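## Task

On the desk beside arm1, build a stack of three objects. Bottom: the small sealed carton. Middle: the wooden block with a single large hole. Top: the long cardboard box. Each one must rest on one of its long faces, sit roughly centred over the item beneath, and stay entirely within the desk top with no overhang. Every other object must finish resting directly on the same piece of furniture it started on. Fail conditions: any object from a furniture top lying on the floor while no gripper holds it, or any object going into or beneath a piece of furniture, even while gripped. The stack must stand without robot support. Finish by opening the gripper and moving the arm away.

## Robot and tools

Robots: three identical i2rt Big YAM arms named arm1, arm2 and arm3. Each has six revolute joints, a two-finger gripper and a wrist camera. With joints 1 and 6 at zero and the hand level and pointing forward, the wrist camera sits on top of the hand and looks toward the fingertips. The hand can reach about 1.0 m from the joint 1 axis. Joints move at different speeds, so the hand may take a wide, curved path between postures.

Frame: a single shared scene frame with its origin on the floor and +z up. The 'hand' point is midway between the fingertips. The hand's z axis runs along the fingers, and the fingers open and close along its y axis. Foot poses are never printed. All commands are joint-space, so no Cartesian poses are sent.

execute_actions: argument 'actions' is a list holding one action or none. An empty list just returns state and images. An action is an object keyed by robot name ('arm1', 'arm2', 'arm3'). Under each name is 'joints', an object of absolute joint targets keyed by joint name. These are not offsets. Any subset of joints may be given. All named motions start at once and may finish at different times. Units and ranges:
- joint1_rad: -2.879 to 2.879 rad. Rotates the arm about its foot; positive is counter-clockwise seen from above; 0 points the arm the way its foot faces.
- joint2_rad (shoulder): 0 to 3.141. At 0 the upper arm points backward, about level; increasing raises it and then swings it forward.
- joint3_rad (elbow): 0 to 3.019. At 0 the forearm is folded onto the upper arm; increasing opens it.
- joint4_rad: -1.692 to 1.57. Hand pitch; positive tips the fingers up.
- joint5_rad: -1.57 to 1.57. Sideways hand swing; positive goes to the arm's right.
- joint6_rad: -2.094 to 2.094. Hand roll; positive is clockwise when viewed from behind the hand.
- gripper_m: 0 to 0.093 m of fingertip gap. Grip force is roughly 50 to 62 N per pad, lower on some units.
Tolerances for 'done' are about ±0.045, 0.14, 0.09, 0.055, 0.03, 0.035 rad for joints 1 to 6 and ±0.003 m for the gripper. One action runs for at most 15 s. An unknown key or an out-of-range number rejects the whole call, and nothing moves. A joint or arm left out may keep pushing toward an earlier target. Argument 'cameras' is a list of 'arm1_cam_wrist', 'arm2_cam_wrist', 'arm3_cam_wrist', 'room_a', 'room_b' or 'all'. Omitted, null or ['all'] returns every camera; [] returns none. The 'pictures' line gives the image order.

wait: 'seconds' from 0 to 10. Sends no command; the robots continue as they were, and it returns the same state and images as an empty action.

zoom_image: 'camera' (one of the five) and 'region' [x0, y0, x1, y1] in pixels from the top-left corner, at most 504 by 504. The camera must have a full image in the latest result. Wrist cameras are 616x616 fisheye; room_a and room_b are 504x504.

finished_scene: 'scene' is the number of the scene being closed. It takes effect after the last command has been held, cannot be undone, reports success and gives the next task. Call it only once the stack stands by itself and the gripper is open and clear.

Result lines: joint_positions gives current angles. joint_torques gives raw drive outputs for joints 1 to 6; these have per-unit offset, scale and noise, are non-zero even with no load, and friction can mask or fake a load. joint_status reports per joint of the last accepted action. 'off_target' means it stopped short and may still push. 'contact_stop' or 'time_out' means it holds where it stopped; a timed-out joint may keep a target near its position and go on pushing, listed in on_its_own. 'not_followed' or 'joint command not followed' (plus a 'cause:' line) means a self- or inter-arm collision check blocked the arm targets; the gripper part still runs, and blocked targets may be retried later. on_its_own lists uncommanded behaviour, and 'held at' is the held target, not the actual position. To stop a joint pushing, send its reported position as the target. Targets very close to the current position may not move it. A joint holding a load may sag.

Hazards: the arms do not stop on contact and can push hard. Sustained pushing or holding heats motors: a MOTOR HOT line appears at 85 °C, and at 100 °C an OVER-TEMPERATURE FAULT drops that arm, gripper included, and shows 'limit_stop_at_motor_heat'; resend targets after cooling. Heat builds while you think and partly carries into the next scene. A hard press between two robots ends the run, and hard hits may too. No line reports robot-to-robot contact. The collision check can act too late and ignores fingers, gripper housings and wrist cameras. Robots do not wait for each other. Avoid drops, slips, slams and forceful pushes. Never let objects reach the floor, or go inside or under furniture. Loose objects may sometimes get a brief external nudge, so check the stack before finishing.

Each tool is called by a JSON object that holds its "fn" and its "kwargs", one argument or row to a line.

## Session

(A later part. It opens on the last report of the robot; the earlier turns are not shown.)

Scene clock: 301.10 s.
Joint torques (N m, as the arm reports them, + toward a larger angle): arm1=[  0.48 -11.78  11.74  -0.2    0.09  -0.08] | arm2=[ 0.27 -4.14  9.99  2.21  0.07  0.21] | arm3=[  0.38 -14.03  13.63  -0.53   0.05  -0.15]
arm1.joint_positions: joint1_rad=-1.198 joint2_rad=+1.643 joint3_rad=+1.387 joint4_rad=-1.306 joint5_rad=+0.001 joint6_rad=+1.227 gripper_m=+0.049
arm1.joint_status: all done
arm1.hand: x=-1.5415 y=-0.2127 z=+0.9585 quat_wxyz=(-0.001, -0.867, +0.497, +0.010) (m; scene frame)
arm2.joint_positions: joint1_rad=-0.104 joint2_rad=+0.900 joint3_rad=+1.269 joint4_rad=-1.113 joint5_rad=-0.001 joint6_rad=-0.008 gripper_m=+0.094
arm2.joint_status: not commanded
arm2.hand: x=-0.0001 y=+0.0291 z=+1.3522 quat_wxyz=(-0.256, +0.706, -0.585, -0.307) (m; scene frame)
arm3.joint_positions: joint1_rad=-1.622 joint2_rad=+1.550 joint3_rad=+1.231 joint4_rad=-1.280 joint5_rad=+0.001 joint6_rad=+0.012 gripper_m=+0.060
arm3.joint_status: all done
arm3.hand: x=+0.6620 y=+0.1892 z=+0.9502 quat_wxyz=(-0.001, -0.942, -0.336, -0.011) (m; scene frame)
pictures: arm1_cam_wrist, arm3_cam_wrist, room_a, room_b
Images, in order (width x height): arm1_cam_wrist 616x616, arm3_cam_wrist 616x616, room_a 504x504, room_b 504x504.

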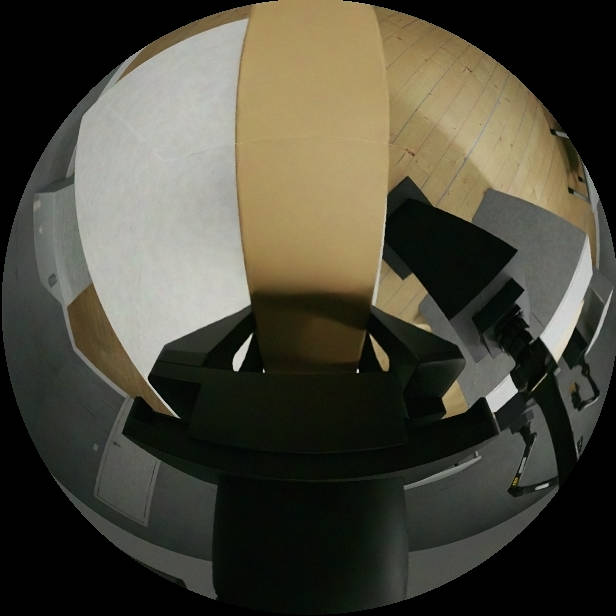

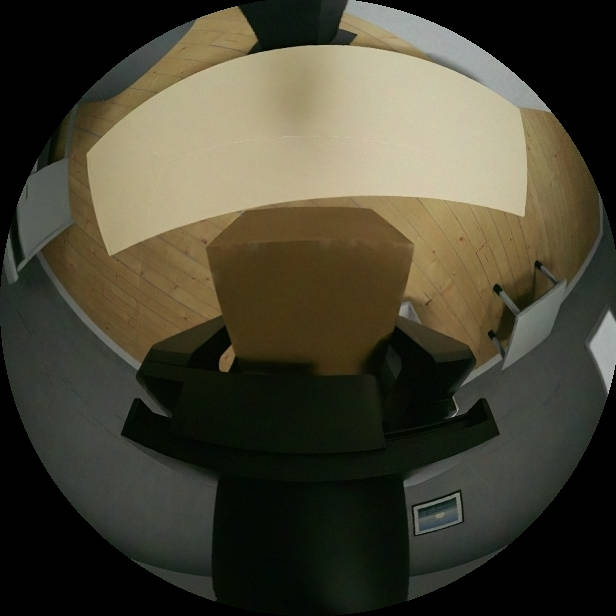

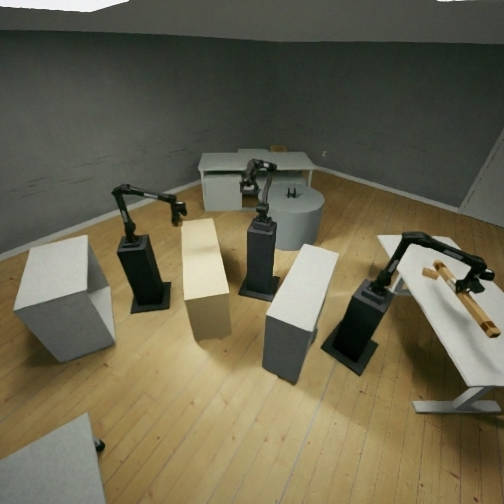

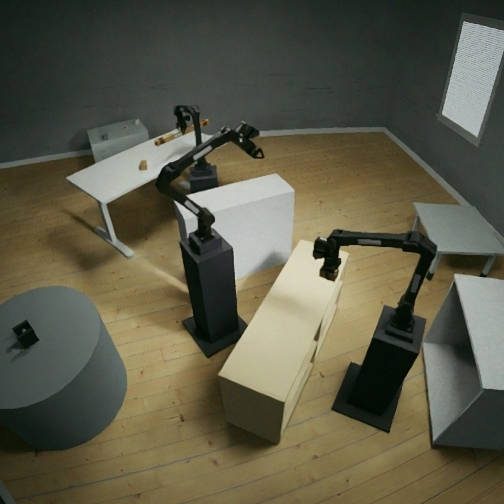

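{"fn": "execute_actions", "kwargs": {
  "actions": [
    {"arm1":{"joints":{"joint2_rad":2.265,"joint3_rad":2.11,"joint4_rad":-1.39}},"arm3":{"joints":{"joint2_rad":2.04,"joint3_rad":1.72,"joint4_rad":-1.19}}}
  ],
  "cameras": ["room_a","room_b","arm1_cam_wrist","arm3_cam_wrist"]
}}

Scene clock: 318.60 s.
Joint torques (N m, as the arm reports them, + toward a larger angle): arm1=[  0.37 -21.26  14.39  -0.04   0.09  -0.08] | arm2=[ 0.15 -4.57  9.96  2.14  0.06  0.14] | arm3=[  0.45 -22.54  15.31  -0.09   0.06  -0.15]
arm1.joint_positions: joint1_rad=-1.198 joint2_rad=+2.271 joint3_rad=+2.066 joint4_rad=-1.381 joint5_rad=+0.001 joint6_rad=+1.227 gripper_m=+0.049
arm1.joint_status: all done
arm1.hand: x=-1.7388 y=-0.2486 z=+0.8523 quat_wxyz=(+0.006, -0.867, +0.497, +0.001) (m; scene frame)
arm2.joint_positions: joint1_rad=-0.104 joint2_rad=+0.900 joint3_rad=+1.269 joint4_rad=-1.113 joint5_rad=-0.001 joint6_rad=-0.008 gripper_m=+0.094
arm2.joint_status: not commanded
arm2.hand: x=-0.0001 y=+0.0291 z=+1.3522 quat_wxyz=(-0.256, +0.706, -0.585, -0.307) (m; scene frame)
arm3.joint_positions: joint1_rad=-1.622 joint2_rad=+2.061 joint3_rad=+1.659 joint4_rad=-1.193 joint5_rad=+0.001 joint6_rad=+0.012 gripper_m=+0.060
arm3.joint_status: all done
arm3.hand: x=+0.5329 y=+0.0798 z=+0.8445 quat_wxyz=(-0.002, -0.942, -0.336, -0.009) (m; scene frame)
pictures: arm1_cam_wrist, arm3_cam_wrist, room_a, room_b
Images, in order (width x height): arm1_cam_wrist 616x616, arm3_cam_wrist 616x616, room_a 504x504, room_b 504x504.

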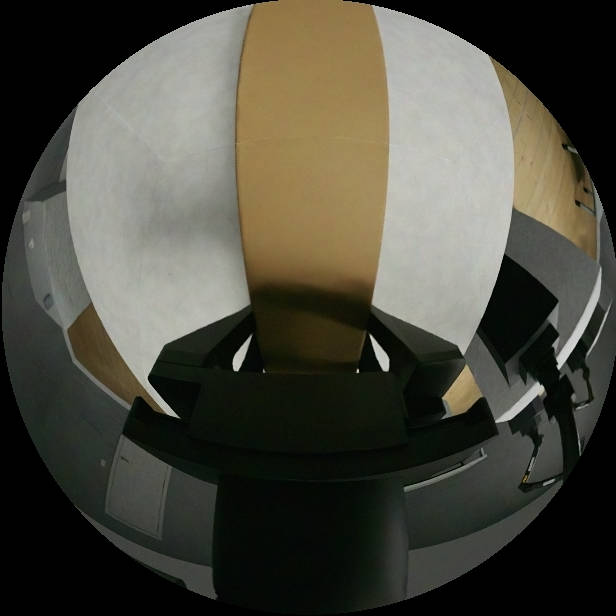

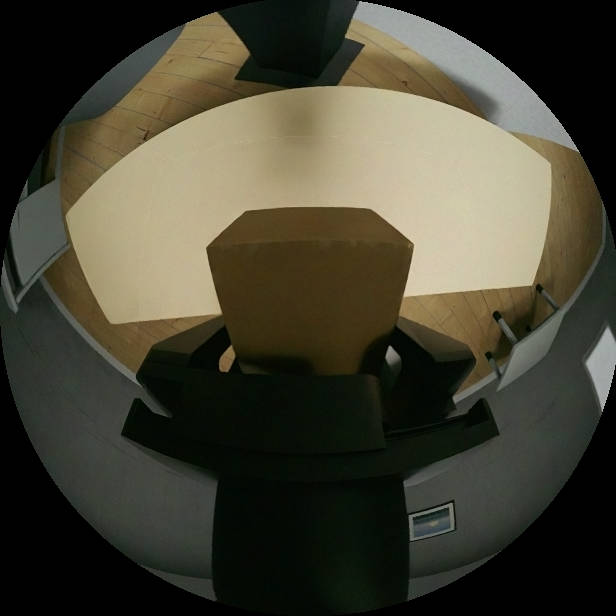

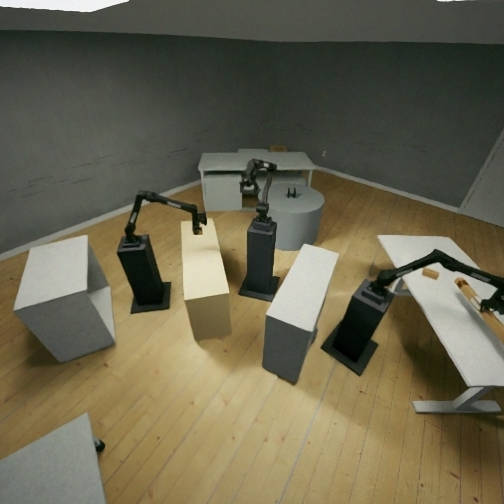

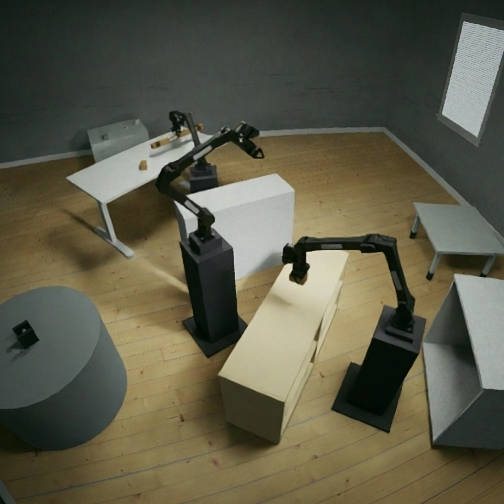

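{"fn": "execute_actions", "kwargs": {
  "actions": [
    {"arm1":{"joints":{"joint2_rad":2.32,"joint3_rad":1.994,"joint4_rad":-1.23}},"arm3":{"joints":{"joint2_rad":2.26,"joint3_rad":1.581,"joint4_rad":-0.865}}}
  ],
  "cameras": ["room_a","room_b","arm1_cam_wrist","arm3_cam_wrist"]
}}

Scene clock: 335.67 s.
Joint torques (N m, as the arm reports them, + toward a larger angle): arm1=[  0.36 -19.86  10.76   1.04   0.09  -0.08] | arm2=[ 0.49 -4.41  9.9   2.19  0.03  0.18] | arm3=[  0.49 -23.98   9.48   0.17   0.06  -0.15]
arm1.joint_positions: joint1_rad=-1.198 joint2_rad=+2.306 joint3_rad=+1.989 joint4_rad=-1.246 joint5_rad=+0.001 joint6_rad=+1.227 gripper_m=+0.049
arm1.joint_status: all done
arm1.hand: x=-1.7424 y=-0.2487 z=+0.8001 quat_wxyz=(-0.001, -0.867, +0.497, +0.010) (m; scene frame)
arm2.joint_positions: joint1_rad=-0.104 joint2_rad=+0.900 joint3_rad=+1.269 joint4_rad=-1.113 joint5_rad=-0.001 joint6_rad=-0.008 gripper_m=+0.094
arm2.joint_status: not commanded
arm2.hand: x=-0.0001 y=+0.0291 z=+1.3522 quat_wxyz=(-0.256, +0.706, -0.585, -0.307) (m; scene frame)
arm3.joint_positions: joint1_rad=-1.622 joint2_rad=+2.288 joint3_rad=+1.565 joint4_rad=-0.875 joint5_rad=+0.001 joint6_rad=+0.012 gripper_m=+0.060
arm3.joint_status: all done
arm3.hand: x=+0.5360 y=+0.0800 z=+0.6797 quat_wxyz=(-0.001, -0.942, -0.336, -0.010) (m; scene frame)
pictures: arm1_cam_wrist, arm3_cam_wrist, room_a, room_b
Images, in order (width x height): arm1_cam_wrist 616x616, arm3_cam_wrist 616x616, room_a 504x504, room_b 504x504.

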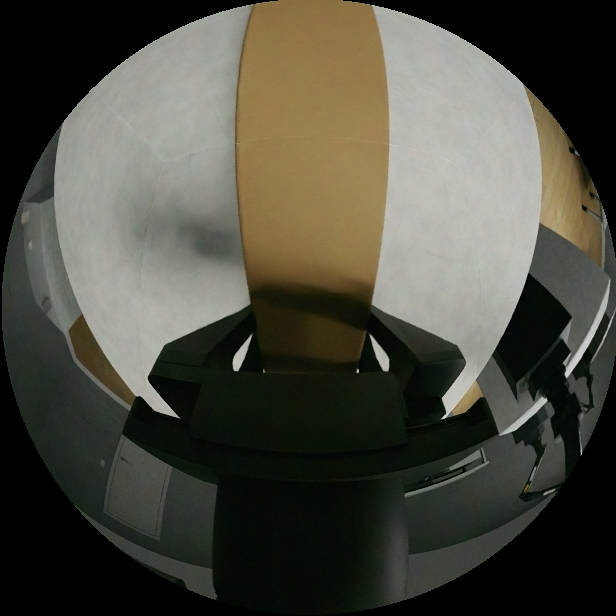

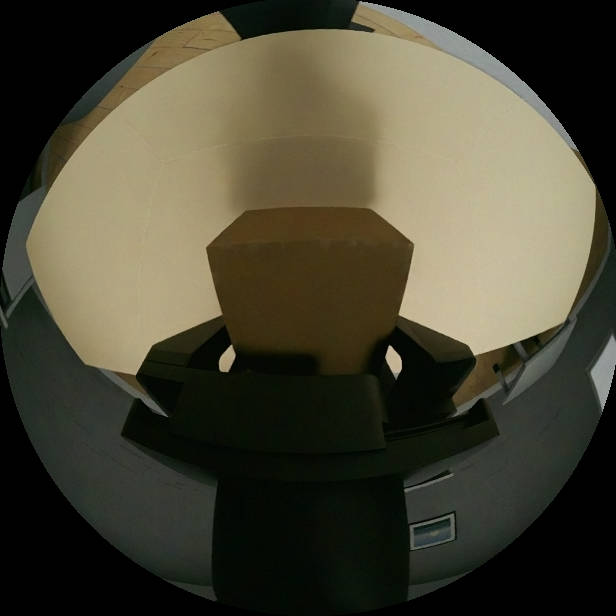

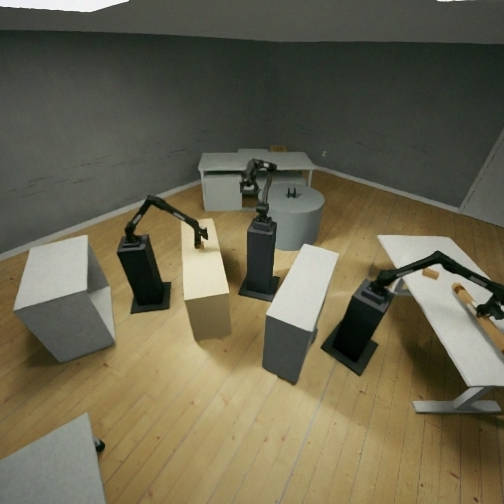

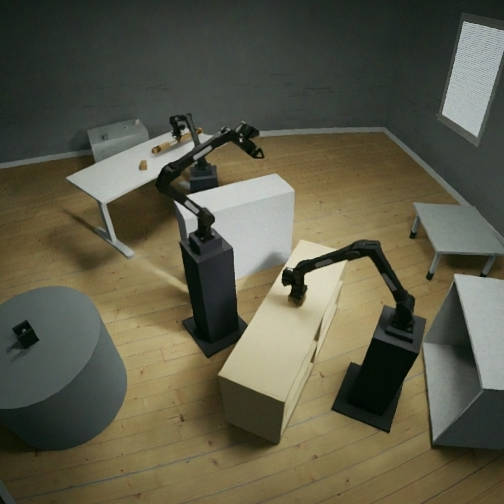

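{"fn": "execute_actions", "kwargs": {
  "actions": [
    {"arm1":{"joints":{"joint2_rad":2.355,"joint4_rad":-1.2}},"arm3":{"joints":{"joint2_rad":2.32,"joint4_rad":-0.81}}}
  ],
  "cameras": ["arm1_cam_wrist","arm3_cam_wrist","room_a"]
}}

Scene clock: 348.27 s.
Joint torques (N m, as the arm reports them, + toward a larger angle): arm1=[  0.35 -18.98  10.75   1.08   0.09  -0.08] | arm2=[ 0.17 -4.45 10.    2.27  0.09  0.2 ] | arm3=[  0.46 -21.15   9.44   0.27   0.06  -0.15]
arm1.joint_positions: joint1_rad=-1.198 joint2_rad=+2.331 joint3_rad=+1.989 joint4_rad=-1.216 joint5_rad=+0.001 joint6_rad=+1.227 gripper_m=+0.049
arm1.joint_status: all done
arm1.hand: x=-1.7464 y=-0.2493 z=+0.7841 quat_wxyz=(-0.003, -0.867, +0.497, +0.012) (m; scene frame)
arm2.joint_positions: joint1_rad=-0.104 joint2_rad=+0.900 joint3_rad=+1.269 joint4_rad=-1.113 joint5_rad=-0.001 joint6_rad=-0.008 gripper_m=+0.094
arm2.joint_status: not commanded
arm2.hand: x=-0.0001 y=+0.0291 z=+1.3522 quat_wxyz=(-0.256, +0.706, -0.585, -0.307) (m; scene frame)
arm3.joint_positions: joint1_rad=-1.622 joint2_rad=+2.307 joint3_rad=+1.565 joint4_rad=-0.822 joint5_rad=+0.001 joint6_rad=+0.012 gripper_m=+0.060
arm3.joint_status: all done
arm3.hand: x=+0.5299 y=+0.0748 z=+0.6681 quat_wxyz=(-0.007, -0.942, -0.335, +0.006) (m; scene frame)
pictures: arm1_cam_wrist, arm3_cam_wrist, room_a
Images, in order (width x height): arm1_cam_wrist 616x616, arm3_cam_wrist 616x616, room_a 504x504.

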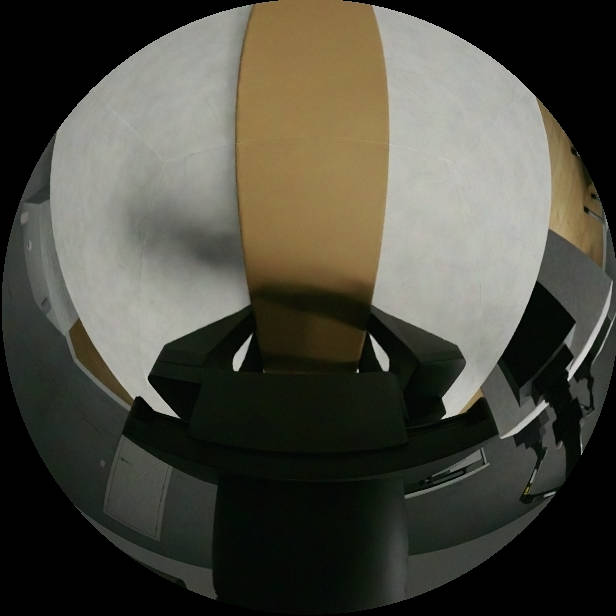

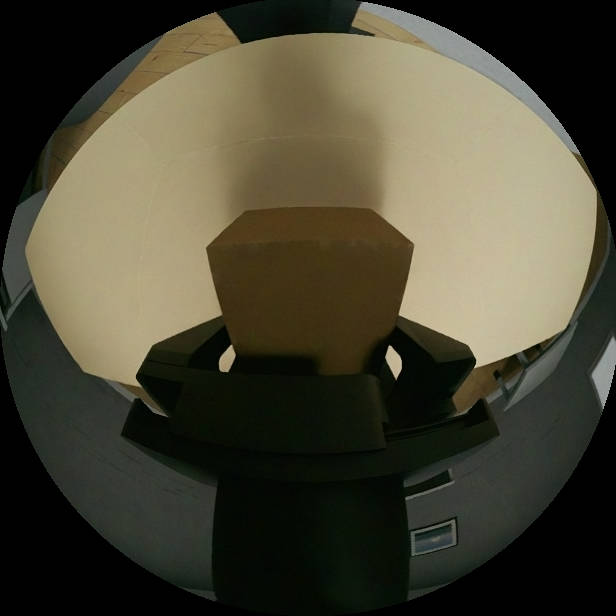

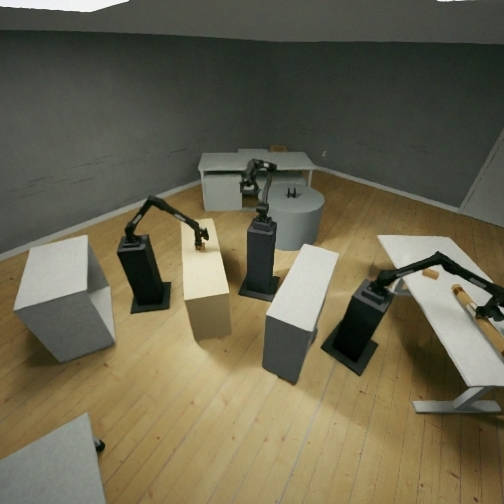

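{"fn": "execute_actions", "kwargs": {
  "actions": [
    {"arm1":{"joints":{"joint2_rad":2.395,"joint4_rad":-1.18}},"arm3":{"joints":{"joint2_rad":2.36,"joint4_rad":-0.79}}}
  ],
  "cameras": ["arm1_cam_wrist","arm3_cam_wrist"]
}}

Scene clock: 354.00 s.
Joint torques (N m, as the arm reports them, + toward a larger angle): arm1=[  0.35 -19.9   10.53   1.     0.09  -0.08] | arm2=[-0.2  -4.69 10.03  2.2   0.09  0.18] | arm3=[  0.49 -22.12   9.08   0.15   0.06  -0.15]
arm1.joint_positions: joint1_rad=-1.198 joint2_rad=+2.377 joint3_rad=+1.989 joint4_rad=-1.195 joint5_rad=+0.001 joint6_rad=+1.227 gripper_m=+0.049
arm1.joint_status: all done
arm1.hand: x=-1.7444 y=-0.2486 z=+0.7528 quat_wxyz=(+0.005, -0.867, +0.497, +0.002) (m; scene frame)
arm2.joint_positions: joint1_rad=-0.104 joint2_rad=+0.900 joint3_rad=+1.269 joint4_rad=-1.113 joint5_rad=-0.001 joint6_rad=-0.008 gripper_m=+0.094
arm2.joint_status: not commanded
arm2.hand: x=-0.0001 y=+0.0291 z=+1.3522 quat_wxyz=(-0.256, +0.706, -0.585, -0.307) (m; scene frame)
arm3.joint_positions: joint1_rad=-1.622 joint2_rad=+2.355 joint3_rad=+1.565 joint4_rad=-0.800 joint5_rad=+0.001 joint6_rad=+0.012 gripper_m=+0.060
arm3.joint_status: all done
arm3.hand: x=+0.5363 y=+0.0797 z=+0.6399 quat_wxyz=(-0.003, -0.942, -0.336, -0.007) (m; scene frame)
pictures: arm1_cam_wrist, arm3_cam_wrist
Images, in order (width x height): arm1_cam_wrist 616x616, arm3_cam_wrist 616x616.

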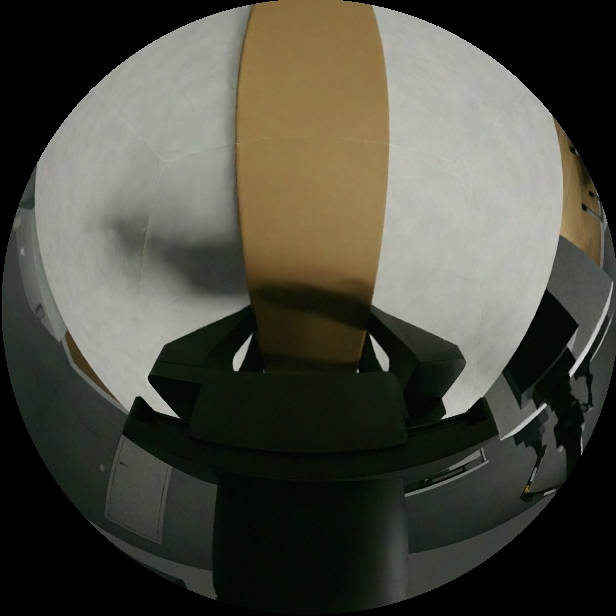

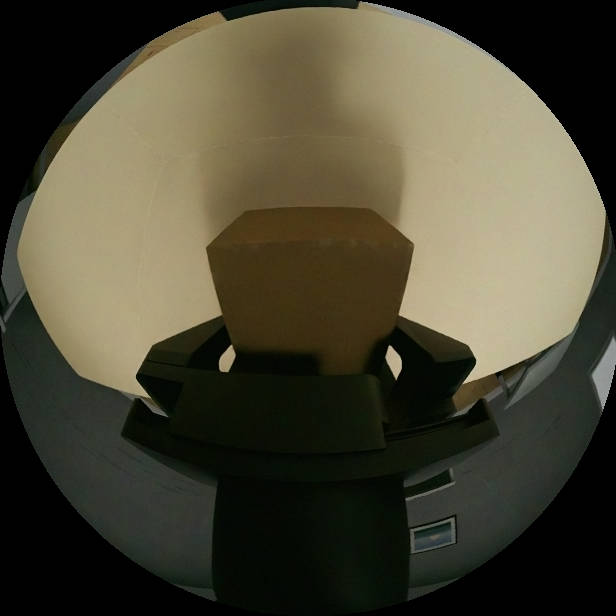

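No contact yet; continue.

{"fn": "execute_actions", "kwargs": {
  "actions": [
    {"arm1":{"joints":{"joint2_rad":2.425,"joint4_rad":-1.14}},"arm3":{"joints":{"joint2_rad":2.39,"joint4_rad":-0.745}}}
  ],
  "cameras": ["arm1_cam_wrist","arm3_cam_wrist","room_a","room_b"]
}}

Scene clock: 360.53 s.
Joint torques (N m, as the arm reports them, + toward a larger angle): arm1=[  0.31 -19.11  10.48   1.14   0.39  -0.08] | arm2=[ 0.11 -4.72 10.05  2.35  0.05  0.15] | arm3=[  0.47 -20.92   8.99   0.23   0.04  -0.15]
arm1.joint_positions: joint1_rad=-1.198 joint2_rad=+2.392 joint3_rad=+1.989 joint4_rad=-1.158 joint5_rad=-0.006 joint6_rad=+1.226 gripper_m=+0.049
arm1.joint_status: all done
arm1.hand: x=-1.7505 y=-0.2509 z=+0.7425 quat_wxyz=(-0.004, -0.868, +0.497, +0.008) (m; scene frame)
arm2.joint_positions: joint1_rad=-0.104 joint2_rad=+0.900 joint3_rad=+1.269 joint4_rad=-1.113 joint5_rad=-0.001 joint6_rad=-0.008 gripper_m=+0.094
arm2.joint_status: not commanded
arm2.hand: x=-0.0001 y=+0.0291 z=+1.3522 quat_wxyz=(-0.256, +0.706, -0.585, -0.307) (m; scene frame)
arm3.joint_positions: joint1_rad=-1.622 joint2_rad=+2.372 joint3_rad=+1.565 joint4_rad=-0.755 joint5_rad=+0.002 joint6_rad=+0.012 gripper_m=+0.060
arm3.joint_status: all done
arm3.hand: x=+0.5315 y=+0.0756 z=+0.6304 quat_wxyz=(-0.008, -0.942, -0.336, +0.007) (m; scene frame)
pictures: arm1_cam_wrist, arm3_cam_wrist, room_a, room_b
Images, in order (width x height): arm1_cam_wrist 616x616, arm3_cam_wrist 616x616, room_a 504x504, room_b 504x504.

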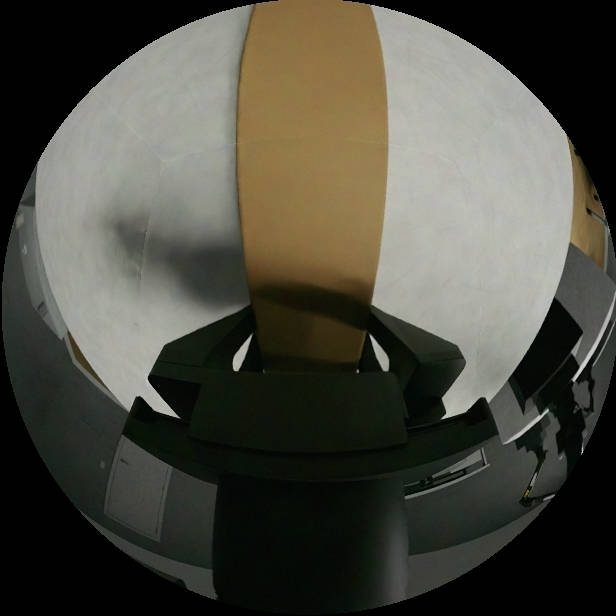

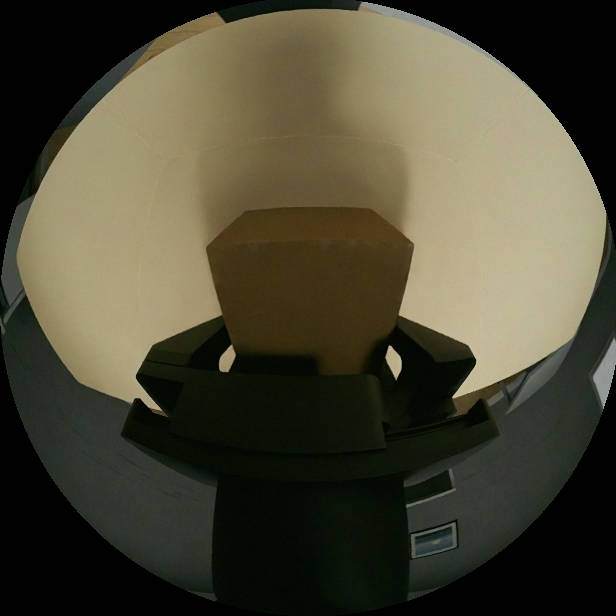

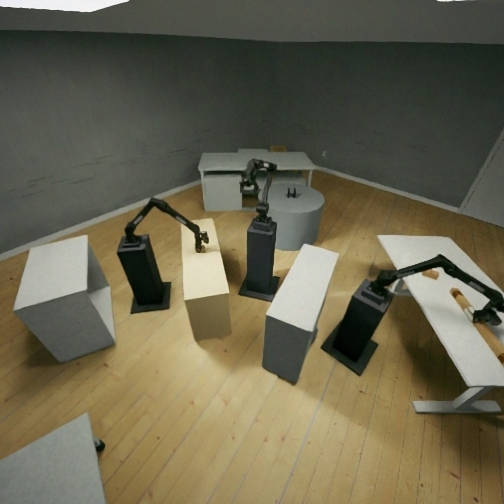

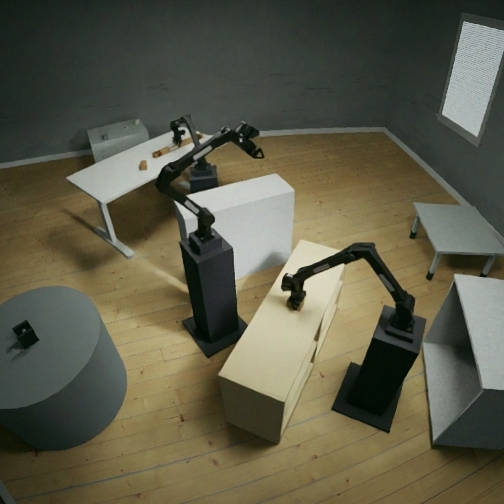

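{"fn": "execute_actions", "kwargs": {
  "actions": [
    {"arm1":{"joints":{"gripper_m":0.093}},"arm3":{"joints":{"joint2_rad":2.42}}}
  ],
  "cameras": ["arm1_cam_wrist","arm3_cam_wrist","room_b"]
}}

{"fn": "zoom_image", "kwargs": {
  "camera": "room_b",
  "region": [250, 250, 350, 350]
}}

Scene clock: 366.37 s.
Joint torques (N m, as the arm reports them, + toward a larger angle): arm1=[  0.37 -18.91  10.53   1.05   0.25  -0.08] | arm2=[-0.12 -4.49 10.04  2.22  0.06  0.18] | arm3=[  0.49 -18.72   8.99   0.22   0.05  -0.15]
arm1.joint_positions: joint1_rad=-1.198 joint2_rad=+2.392 joint3_rad=+1.989 joint4_rad=-1.156 joint5_rad=-0.003 joint6_rad=+1.226 gripper_m=+0.093
arm1.joint_status: all done
arm1.hand: x=-1.7511 y=-0.2505 z=+0.7425 quat_wxyz=(-0.004, -0.868, +0.497, +0.010) (m; scene frame)
arm2.joint_positions: joint1_rad=-0.104 joint2_rad=+0.900 joint3_rad=+1.269 joint4_rad=-1.113 joint5_rad=-0.001 joint6_rad=-0.008 gripper_m=+0.094
arm2.joint_status: not commanded
arm2.hand: x=-0.0001 y=+0.0291 z=+1.3522 quat_wxyz=(-0.256, +0.706, -0.585, -0.307) (m; scene frame)
arm3.joint_positions: joint1_rad=-1.622 joint2_rad=+2.373 joint3_rad=+1.565 joint4_rad=-0.755 joint5_rad=+0.002 joint6_rad=+0.012 gripper_m=+0.060
arm3.joint_status: all done
arm3.hand: x=+0.5317 y=+0.0758 z=+0.6299 quat_wxyz=(-0.007, -0.942, -0.336, +0.006) (m; scene frame)
pictures: arm1_cam_wrist, arm3_cam_wrist, room_b
Images, in order (width x height): arm1_cam_wrist 616x616, arm3_cam_wrist 616x616, room_b 504x504.

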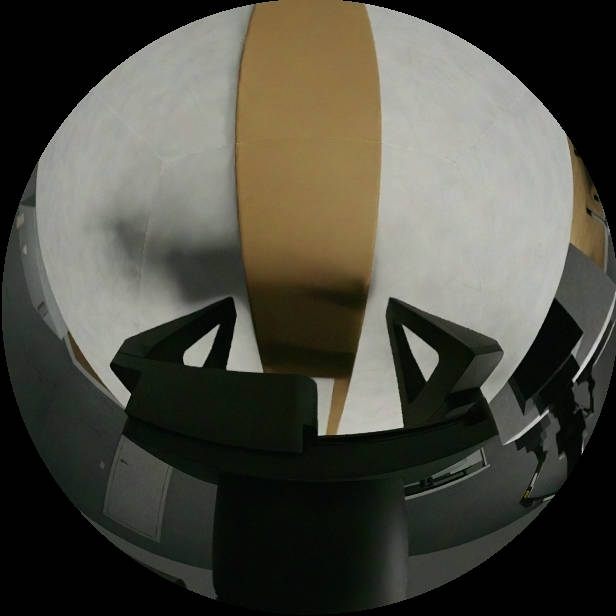

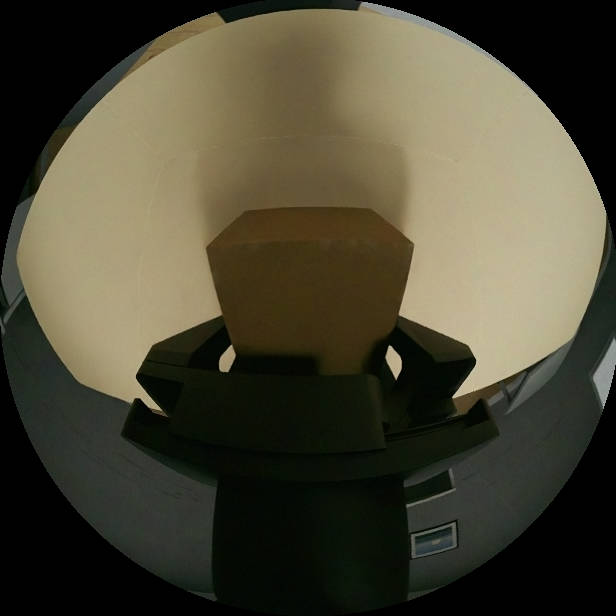

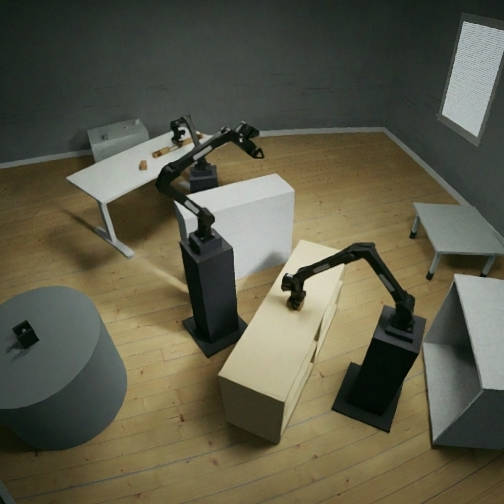

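Region (250, 250, 350, 350) of room_b's 504x504 image, scaled by 5.040, with more detail than that image has.

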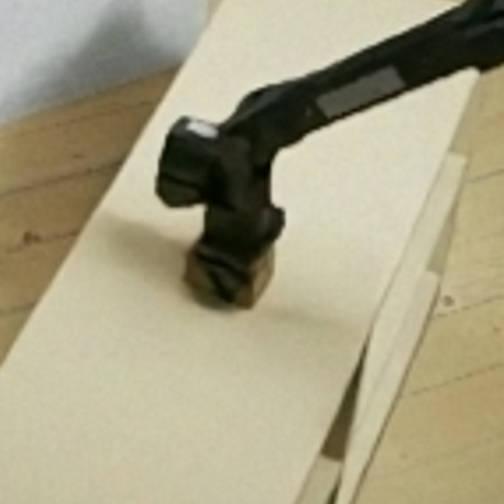

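{"fn": "execute_actions", "kwargs": {
  "actions": [
    {"arm1":{"joints":{"joint2_rad":2.15,"joint4_rad":-1.4}},"arm3":{"joints":{"joint2_rad":2.385,"gripper_m":0.093}}}
  ],
  "cameras": ["arm3_cam_wrist"]
}}

{"fn": "execute_actions", "kwargs": {
  "actions": [
    {"arm1":{"joints":{"joint1_rad":-0.6,"joint2_rad":1.5,"joint3_rad":1.5,"joint4_rad":-1.1,"joint6_rad":0}},"arm3":{"joints":{"joint2_rad":2.05,"joint4_rad":-1.07}}}
  ],
  "cameras": ["arm1_cam_wrist","arm3_cam_wrist"]
}}

Scene clock: 375.67 s.
Joint torques (N m, as the arm reports them, + toward a larger angle): arm1=[  0.38 -17.76  11.88  -0.18   0.22  -0.08] | arm2=[-0.18 -4.81  9.94  2.3   0.08  0.16] | arm3=[  0.48 -21.6    9.01   0.21   0.05  -0.15]
arm1.joint_positions: joint1_rad=-1.198 joint2_rad=+2.128 joint3_rad=+1.982 joint4_rad=-1.385 joint5_rad=-0.003 joint6_rad=+1.225 gripper_m=+0.093
arm1.joint_status: all done
arm1.hand: x=-1.7177 y=-0.2459 z=+0.9140 quat_wxyz=(-0.013, -0.868, +0.497, +0.021) (m; scene frame)
arm2.joint_positions: joint1_rad=-0.104 joint2_rad=+0.900 joint3_rad=+1.269 joint4_rad=-1.113 joint5_rad=-0.001 joint6_rad=-0.008 gripper_m=+0.094
arm2.joint_status: not commanded
arm2.hand: x=-0.0001 y=+0.0291 z=+1.3522 quat_wxyz=(-0.256, +0.706, -0.585, -0.307) (m; scene frame)
arm3.joint_positions: joint1_rad=-1.622 joint2_rad=+2.373 joint3_rad=+1.565 joint4_rad=-0.754 joint5_rad=+0.002 joint6_rad=+0.012 gripper_m=+0.093
arm3.joint_status: all done
arm3.hand: x=+0.5316 y=+0.0757 z=+0.6299 quat_wxyz=(-0.008, -0.942, -0.336, +0.007) (m; scene frame)
pictures: arm3_cam_wrist
Images, in order (width x height): arm3_cam_wrist 616x616.

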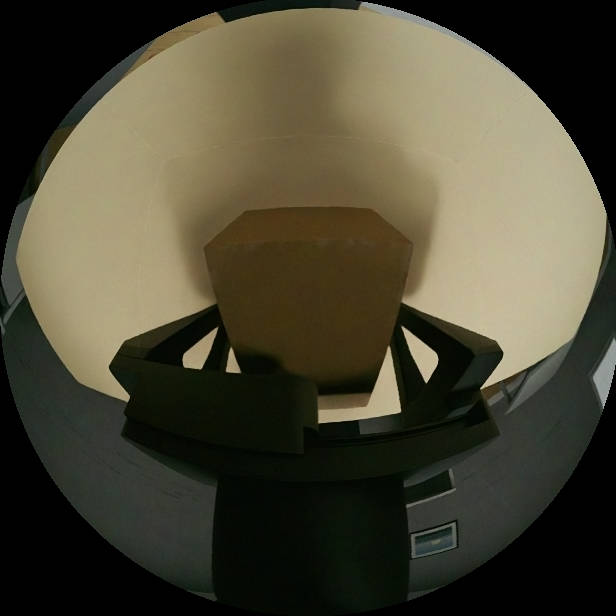

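Scene clock: 377.67 s.
Joint torques (N m, as the arm reports them, + toward a larger angle): arm1=[  0.04 -10.19  11.72   1.97   0.09  -0.1 ] | arm2=[ 0.13 -3.84 10.11  2.36  0.06  0.19] | arm3=[  0.44 -19.98  10.99  -0.41   0.05  -0.15]
arm1.joint_positions: joint1_rad=-0.603 joint2_rad=+1.486 joint3_rad=+1.500 joint4_rad=-1.115 joint5_rad=-0.001 joint6_rad=+0.010 gripper_m=+0.093
arm1.joint_status: all done
arm1.hand: x=-1.4514 y=-0.5118 z=+1.0938 quat_wxyz=(-0.084, -0.900, -0.367, +0.218) (m; scene frame)
arm2.joint_positions: joint1_rad=-0.104 joint2_rad=+0.900 joint3_rad=+1.269 joint4_rad=-1.113 joint5_rad=-0.001 joint6_rad=-0.008 gripper_m=+0.094
arm2.joint_status: not commanded
arm2.hand: x=-0.0001 y=+0.0291 z=+1.3522 quat_wxyz=(-0.256, +0.706, -0.585, -0.307) (m; scene frame)
arm3.joint_positions: joint1_rad=-1.622 joint2_rad=+2.041 joint3_rad=+1.565 joint4_rad=-1.061 joint5_rad=+0.002 joint6_rad=+0.012 gripper_m=+0.093
arm3.joint_status: all done
arm3.hand: x=+0.5359 y=+0.0821 z=+0.8232 quat_wxyz=(-0.012, -0.942, -0.335, +0.018) (m; scene frame)
pictures: arm1_cam_wrist, arm3_cam_wrist
Images, in order (width x height): arm1_cam_wrist 616x616, arm3_cam_wrist 616x616.

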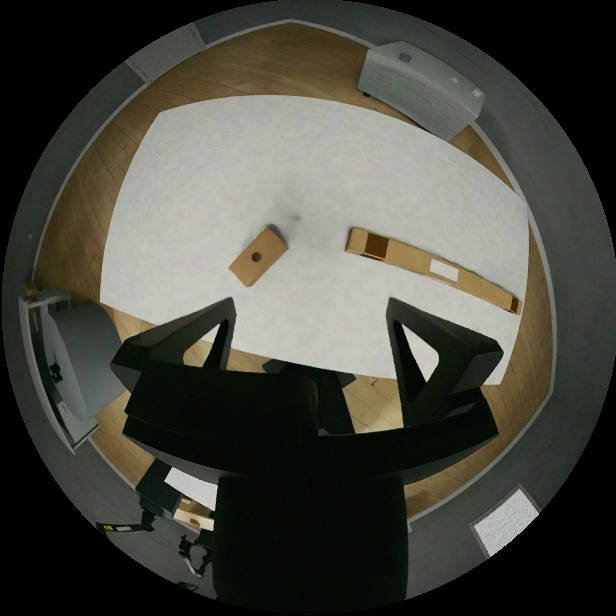

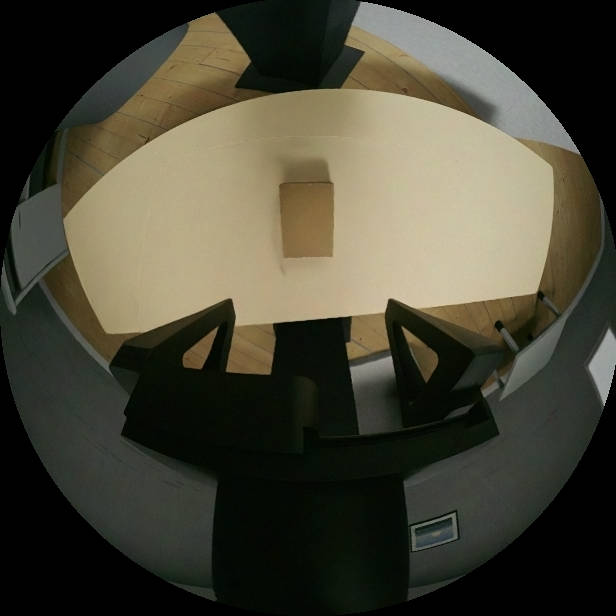

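{"fn": "execute_actions", "kwargs": {
  "actions": [
    {"arm2":{"joints":{"joint1_rad":-1.12,"joint6_rad":0.03}},"arm3":{"joints":{"joint1_rad":-0.2,"joint2_rad":1.2,"joint3_rad":1.2,"joint4_rad":-1.3}}}
  ],
  "cameras": []
}}

Scene clock: 394.73 s.
Joint torques (N m, as the arm reports them, + toward a larger angle): arm1=[  0.07 -10.15  11.72   1.95   0.09  -0.09] | arm2=[-0.47 -4.5   9.94  2.28  0.05  0.18] | arm3=[ 0.15 -8.4  10.44  0.    0.19 -0.13]
arm1.joint_positions: joint1_rad=-0.603 joint2_rad=+1.486 joint3_rad=+1.500 joint4_rad=-1.115 joint5_rad=-0.001 joint6_rad=+0.009 gripper_m=+0.093
arm1.joint_status: not commanded
arm1.hand: x=-1.4514 y=-0.5118 z=+1.0938 quat_wxyz=(-0.084, -0.900, -0.367, +0.218) (m; scene frame)
arm2.joint_positions: joint1_rad=-1.117 joint2_rad=+0.900 joint3_rad=+1.269 joint4_rad=-1.113 joint5_rad=-0.001 joint6_rad=+0.021 gripper_m=+0.094
arm2.joint_status: all done
arm2.hand: x=+0.3460 y=-0.0885 z=+1.3520 quat_wxyz=(-0.371, +0.322, -0.858, -0.147) (m; scene frame)
arm3.joint_positions: joint1_rad=-0.203 joint2_rad=+1.188 joint3_rad=+1.209 joint4_rad=-1.290 joint5_rad=-0.001 joint6_rad=+0.010 gripper_m=+0.093
arm3.joint_status: all done
arm3.hand: x=+1.2041 y=+0.1304 z=+1.0865 quat_wxyz=(-0.135, -0.489, -0.858, +0.079) (m; scene frame)
pictures: none
No camera images: the call's "cameras" was empty. Leave "cameras" out to get every camera's image.

{"fn": "execute_actions", "kwargs": {
  "actions": [
    {"arm2":{"joints":{"joint2_rad":2.39,"joint3_rad":1.70,"joint4_rad":-0.815}}}
  ],
  "cameras": ["arm2_cam_wrist"]
}}

Scene clock: 402.57 s.
Joint torques (N m, as the arm reports them, + toward a larger angle): arm1=[  0.07 -10.19  11.71   1.95   0.09  -0.1 ] | arm2=[ -0.69 -21.07   6.85   0.23   0.04   0.19] | arm3=[ 0.18 -8.51 10.43  0.02  0.19 -0.13]
arm1.joint_positions: joint1_rad=-0.603 joint2_rad=+1.486 joint3_rad=+1.500 joint4_rad=-1.115 joint5_rad=-0.001 joint6_rad=+0.009 gripper_m=+0.093
arm1.joint_status: not commanded
arm1.hand: x=-1.4514 y=-0.5118 z=+1.0938 quat_wxyz=(-0.084, -0.900, -0.367, +0.218) (m; scene frame)
arm2.joint_positions: joint1_rad=-1.117 joint2_rad=+2.423 joint3_rad=+1.680 joint4_rad=-0.815 joint5_rad=-0.001 joint6_rad=+0.021 gripper_m=+0.094
arm2.joint_status: all done
arm2.hand: x=+0.5365 y=+0.0826 z=+0.7346 quat_wxyz=(-0.004, +0.351, -0.936, -0.001) (m; scene frame)
arm3.joint_positions: joint1_rad=-0.203 joint2_rad=+1.188 joint3_rad=+1.209 joint4_rad=-1.290 joint5_rad=-0.001 joint6_rad=+0.010 gripper_m=+0.093
arm3.joint_status: not commanded
arm3.hand: x=+1.2041 y=+0.1304 z=+1.0865 quat_wxyz=(-0.135, -0.489, -0.858, +0.079) (m; scene frame)
pictures: arm2_cam_wrist
Images, in order (width x height): arm2_cam_wrist 616x616.

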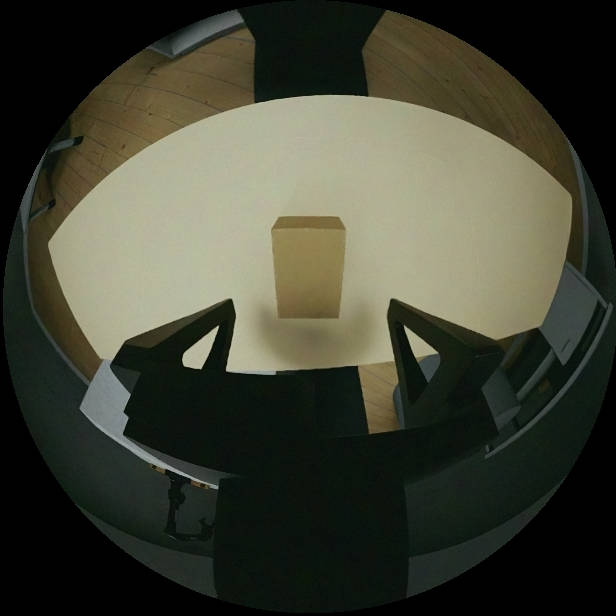

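{"fn": "execute_actions", "kwargs": {
  "actions": [
    {"arm2":{"joints":{"joint2_rad":2.55,"joint4_rad":-0.665}}}
  ],
  "cameras": ["arm2_cam_wrist"]
}}

Scene clock: 416.30 s.
Joint torques (N m, as the arm reports them, + toward a larger angle): arm1=[  0.05 -10.17  11.71   1.97   0.09  -0.1 ] | arm2=[ -0.36 -20.32   5.96   0.89   0.06   0.18] | arm3=[ 0.2  -8.51 10.42  0.01  0.19 -0.13]
arm1.joint_positions: joint1_rad=-0.603 joint2_rad=+1.486 joint3_rad=+1.500 joint4_rad=-1.115 joint5_rad=-0.001 joint6_rad=+0.009 gripper_m=+0.093
arm1.joint_status: not commanded
arm1.hand: x=-1.4514 y=-0.5118 z=+1.0938 quat_wxyz=(-0.084, -0.900, -0.367, +0.218) (m; scene frame)
arm2.joint_positions: joint1_rad=-1.117 joint2_rad=+2.574 joint3_rad=+1.680 joint4_rad=-0.680 joint5_rad=-0.001 joint6_rad=+0.021 gripper_m=+0.094
arm2.joint_status: all done
arm2.hand: x=+0.5213 y=+0.0685 z=+0.6429 quat_wxyz=(+0.004, +0.351, -0.936, +0.002) (m; scene frame)
arm3.joint_positions: joint1_rad=-0.203 joint2_rad=+1.188 joint3_rad=+1.209 joint4_rad=-1.290 joint5_rad=-0.001 joint6_rad=+0.010 gripper_m=+0.093
arm3.joint_status: not commanded
arm3.hand: x=+1.2041 y=+0.1304 z=+1.0865 quat_wxyz=(-0.135, -0.489, -0.858, +0.079) (m; scene frame)
pictures: arm2_cam_wrist
Images, in order (width x height): arm2_cam_wrist 616x616.

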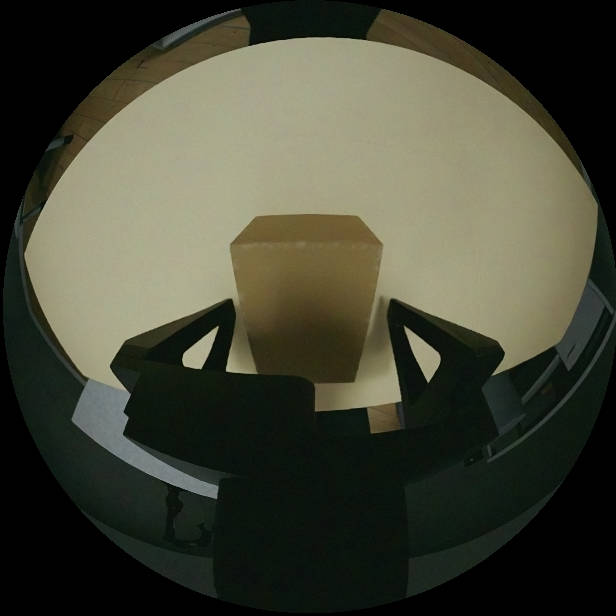

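{"fn": "execute_actions", "kwargs": {
  "actions": [
    {"arm2":{"joints":{"gripper_m":0.045}}}
  ],
  "cameras": []
}}

{"fn": "execute_actions", "kwargs": {
  "actions": [
    {"arm2":{"joints":{"joint2_rad":2.0,"joint4_rad":-1.25}}}
  ],
  "cameras": ["arm2_cam_wrist"]
}}

Scene clock: 423.77 s.
Joint torques (N m, as the arm reports them, + toward a larger angle): arm1=[  0.02 -10.2   11.71   1.95   0.09  -0.1 ] | arm2=[ -0.38 -20.98   5.96   0.84   0.06   0.18] | arm3=[ 0.22 -8.52 10.43  0.01  0.19 -0.13]
arm1.joint_positions: joint1_rad=-0.603 joint2_rad=+1.486 joint3_rad=+1.500 joint4_rad=-1.115 joint5_rad=-0.001 joint6_rad=+0.009 gripper_m=+0.093
arm1.joint_status: not commanded
arm1.hand: x=-1.4514 y=-0.5118 z=+1.0938 quat_wxyz=(-0.084, -0.900, -0.367, +0.218) (m; scene frame)
arm2.joint_positions: joint1_rad=-1.117 joint2_rad=+2.574 joint3_rad=+1.680 joint4_rad=-0.680 joint5_rad=-0.001 joint6_rad=+0.021 gripper_m=+0.059
arm2.joint_status: gripper_m off_target (ended at +0.059, target +0.045)
arm2.hand: x=+0.5213 y=+0.0685 z=+0.6429 quat_wxyz=(+0.004, +0.351, -0.936, +0.002) (m; scene frame)
arm3.joint_positions: joint1_rad=-0.203 joint2_rad=+1.188 joint3_rad=+1.209 joint4_rad=-1.290 joint5_rad=-0.001 joint6_rad=+0.010 gripper_m=+0.093
arm3.joint_status: not commanded
arm3.hand: x=+1.2041 y=+0.1304 z=+1.0865 quat_wxyz=(-0.135, -0.489, -0.858, +0.079) (m; scene frame)
pictures: none
No camera images: the call's "cameras" was empty. Leave "cameras" out to get every camera's image.

Scene clock: 425.57 s.
Joint torques (N m, as the arm reports them, + toward a larger angle): arm1=[  0.06 -10.16  11.7    1.96   0.09  -0.1 ] | arm2=[ -0.82 -18.25   8.26  -0.42   0.05   0.17] | arm3=[ 0.18 -8.51 10.42  0.01  0.19 -0.13]
arm1.joint_positions: joint1_rad=-0.603 joint2_rad=+1.486 joint3_rad=+1.500 joint4_rad=-1.115 joint5_rad=-0.001 joint6_rad=+0.009 gripper_m=+0.093
arm1.joint_status: not commanded
arm1.hand: x=-1.4514 y=-0.5118 z=+1.0938 quat_wxyz=(-0.084, -0.900, -0.367, +0.218) (m; scene frame)
arm2.joint_positions: joint1_rad=-1.117 joint2_rad=+2.019 joint3_rad=+1.680 joint4_rad=-1.237 joint5_rad=-0.001 joint6_rad=+0.021 gripper_m=+0.059
arm2.joint_status: all done
arm2.hand: x=+0.5149 y=+0.0637 z=+0.9795 quat_wxyz=(+0.004, +0.351, -0.936, +0.003) (m; scene frame)
arm3.joint_positions: joint1_rad=-0.203 joint2_rad=+1.188 joint3_rad=+1.209 joint4_rad=-1.290 joint5_rad=-0.001 joint6_rad=+0.010 gripper_m=+0.093
arm3.joint_status: not commanded
arm3.hand: x=+1.2041 y=+0.1304 z=+1.0865 quat_wxyz=(-0.135, -0.489, -0.858, +0.079) (m; scene frame)
pictures: arm2_cam_wrist
Images, in order (width x height): arm2_cam_wrist 616x616.

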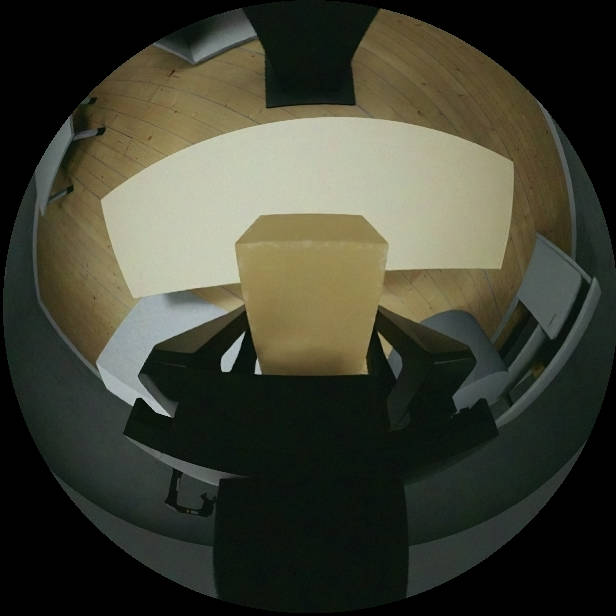

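{"fn": "execute_actions", "kwargs": {
  "actions": [
    {"arm2":{"joints":{"joint1_rad":0.978,"joint6_rad":0}}}
  ],
  "cameras": ["arm2_cam_wrist","room_a"]
}}

Scene clock: 436.90 s.
Joint torques (N m, as the arm reports them, + toward a larger angle): arm1=[  0.07 -10.2   11.71   1.95   0.09  -0.1 ] | arm2=[ -0.58 -17.77   8.32  -0.42   0.03   0.01] | arm3=[ 0.21 -8.52 10.43  0.01  0.19 -0.13]
arm1.joint_positions: joint1_rad=-0.603 joint2_rad=+1.486 joint3_rad=+1.500 joint4_rad=-1.115 joint5_rad=-0.001 joint6_rad=+0.009 gripper_m=+0.093
arm1.joint_status: not commanded
arm1.hand: x=-1.4514 y=-0.5118 z=+1.0938 quat_wxyz=(-0.084, -0.900, -0.367, +0.218) (m; scene frame)
arm2.joint_positions: joint1_rad=+0.982 joint2_rad=+2.019 joint3_rad=+1.680 joint4_rad=-1.237 joint5_rad=+0.000 joint6_rad=+0.008 gripper_m=+0.059
arm2.joint_status: all done
arm2.hand: x=-0.5118 y=-0.1611 z=+0.9830 quat_wxyz=(+0.003, +0.988, -0.156, +0.002) (m; scene frame)
arm3.joint_positions: joint1_rad=-0.203 joint2_rad=+1.188 joint3_rad=+1.209 joint4_rad=-1.290 joint5_rad=-0.001 joint6_rad=+0.010 gripper_m=+0.093
arm3.joint_status: not commanded
arm3.hand: x=+1.2041 y=+0.1304 z=+1.0865 quat_wxyz=(-0.135, -0.489, -0.858, +0.079) (m; scene frame)
pictures: arm2_cam_wrist, room_a
Images, in order (width x height): arm2_cam_wrist 616x616, room_a 504x504.

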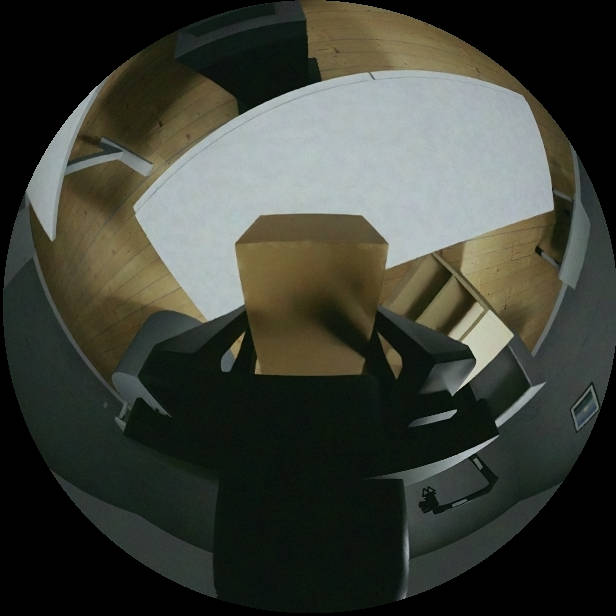

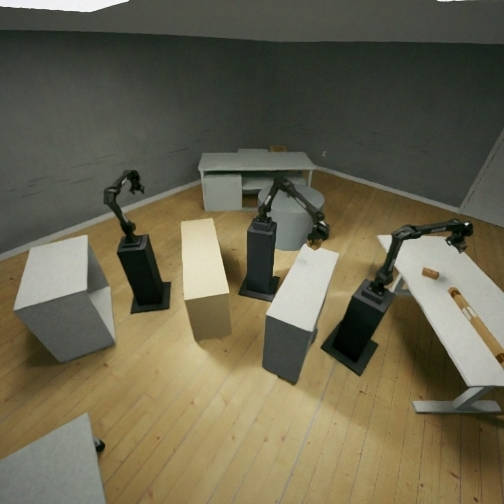

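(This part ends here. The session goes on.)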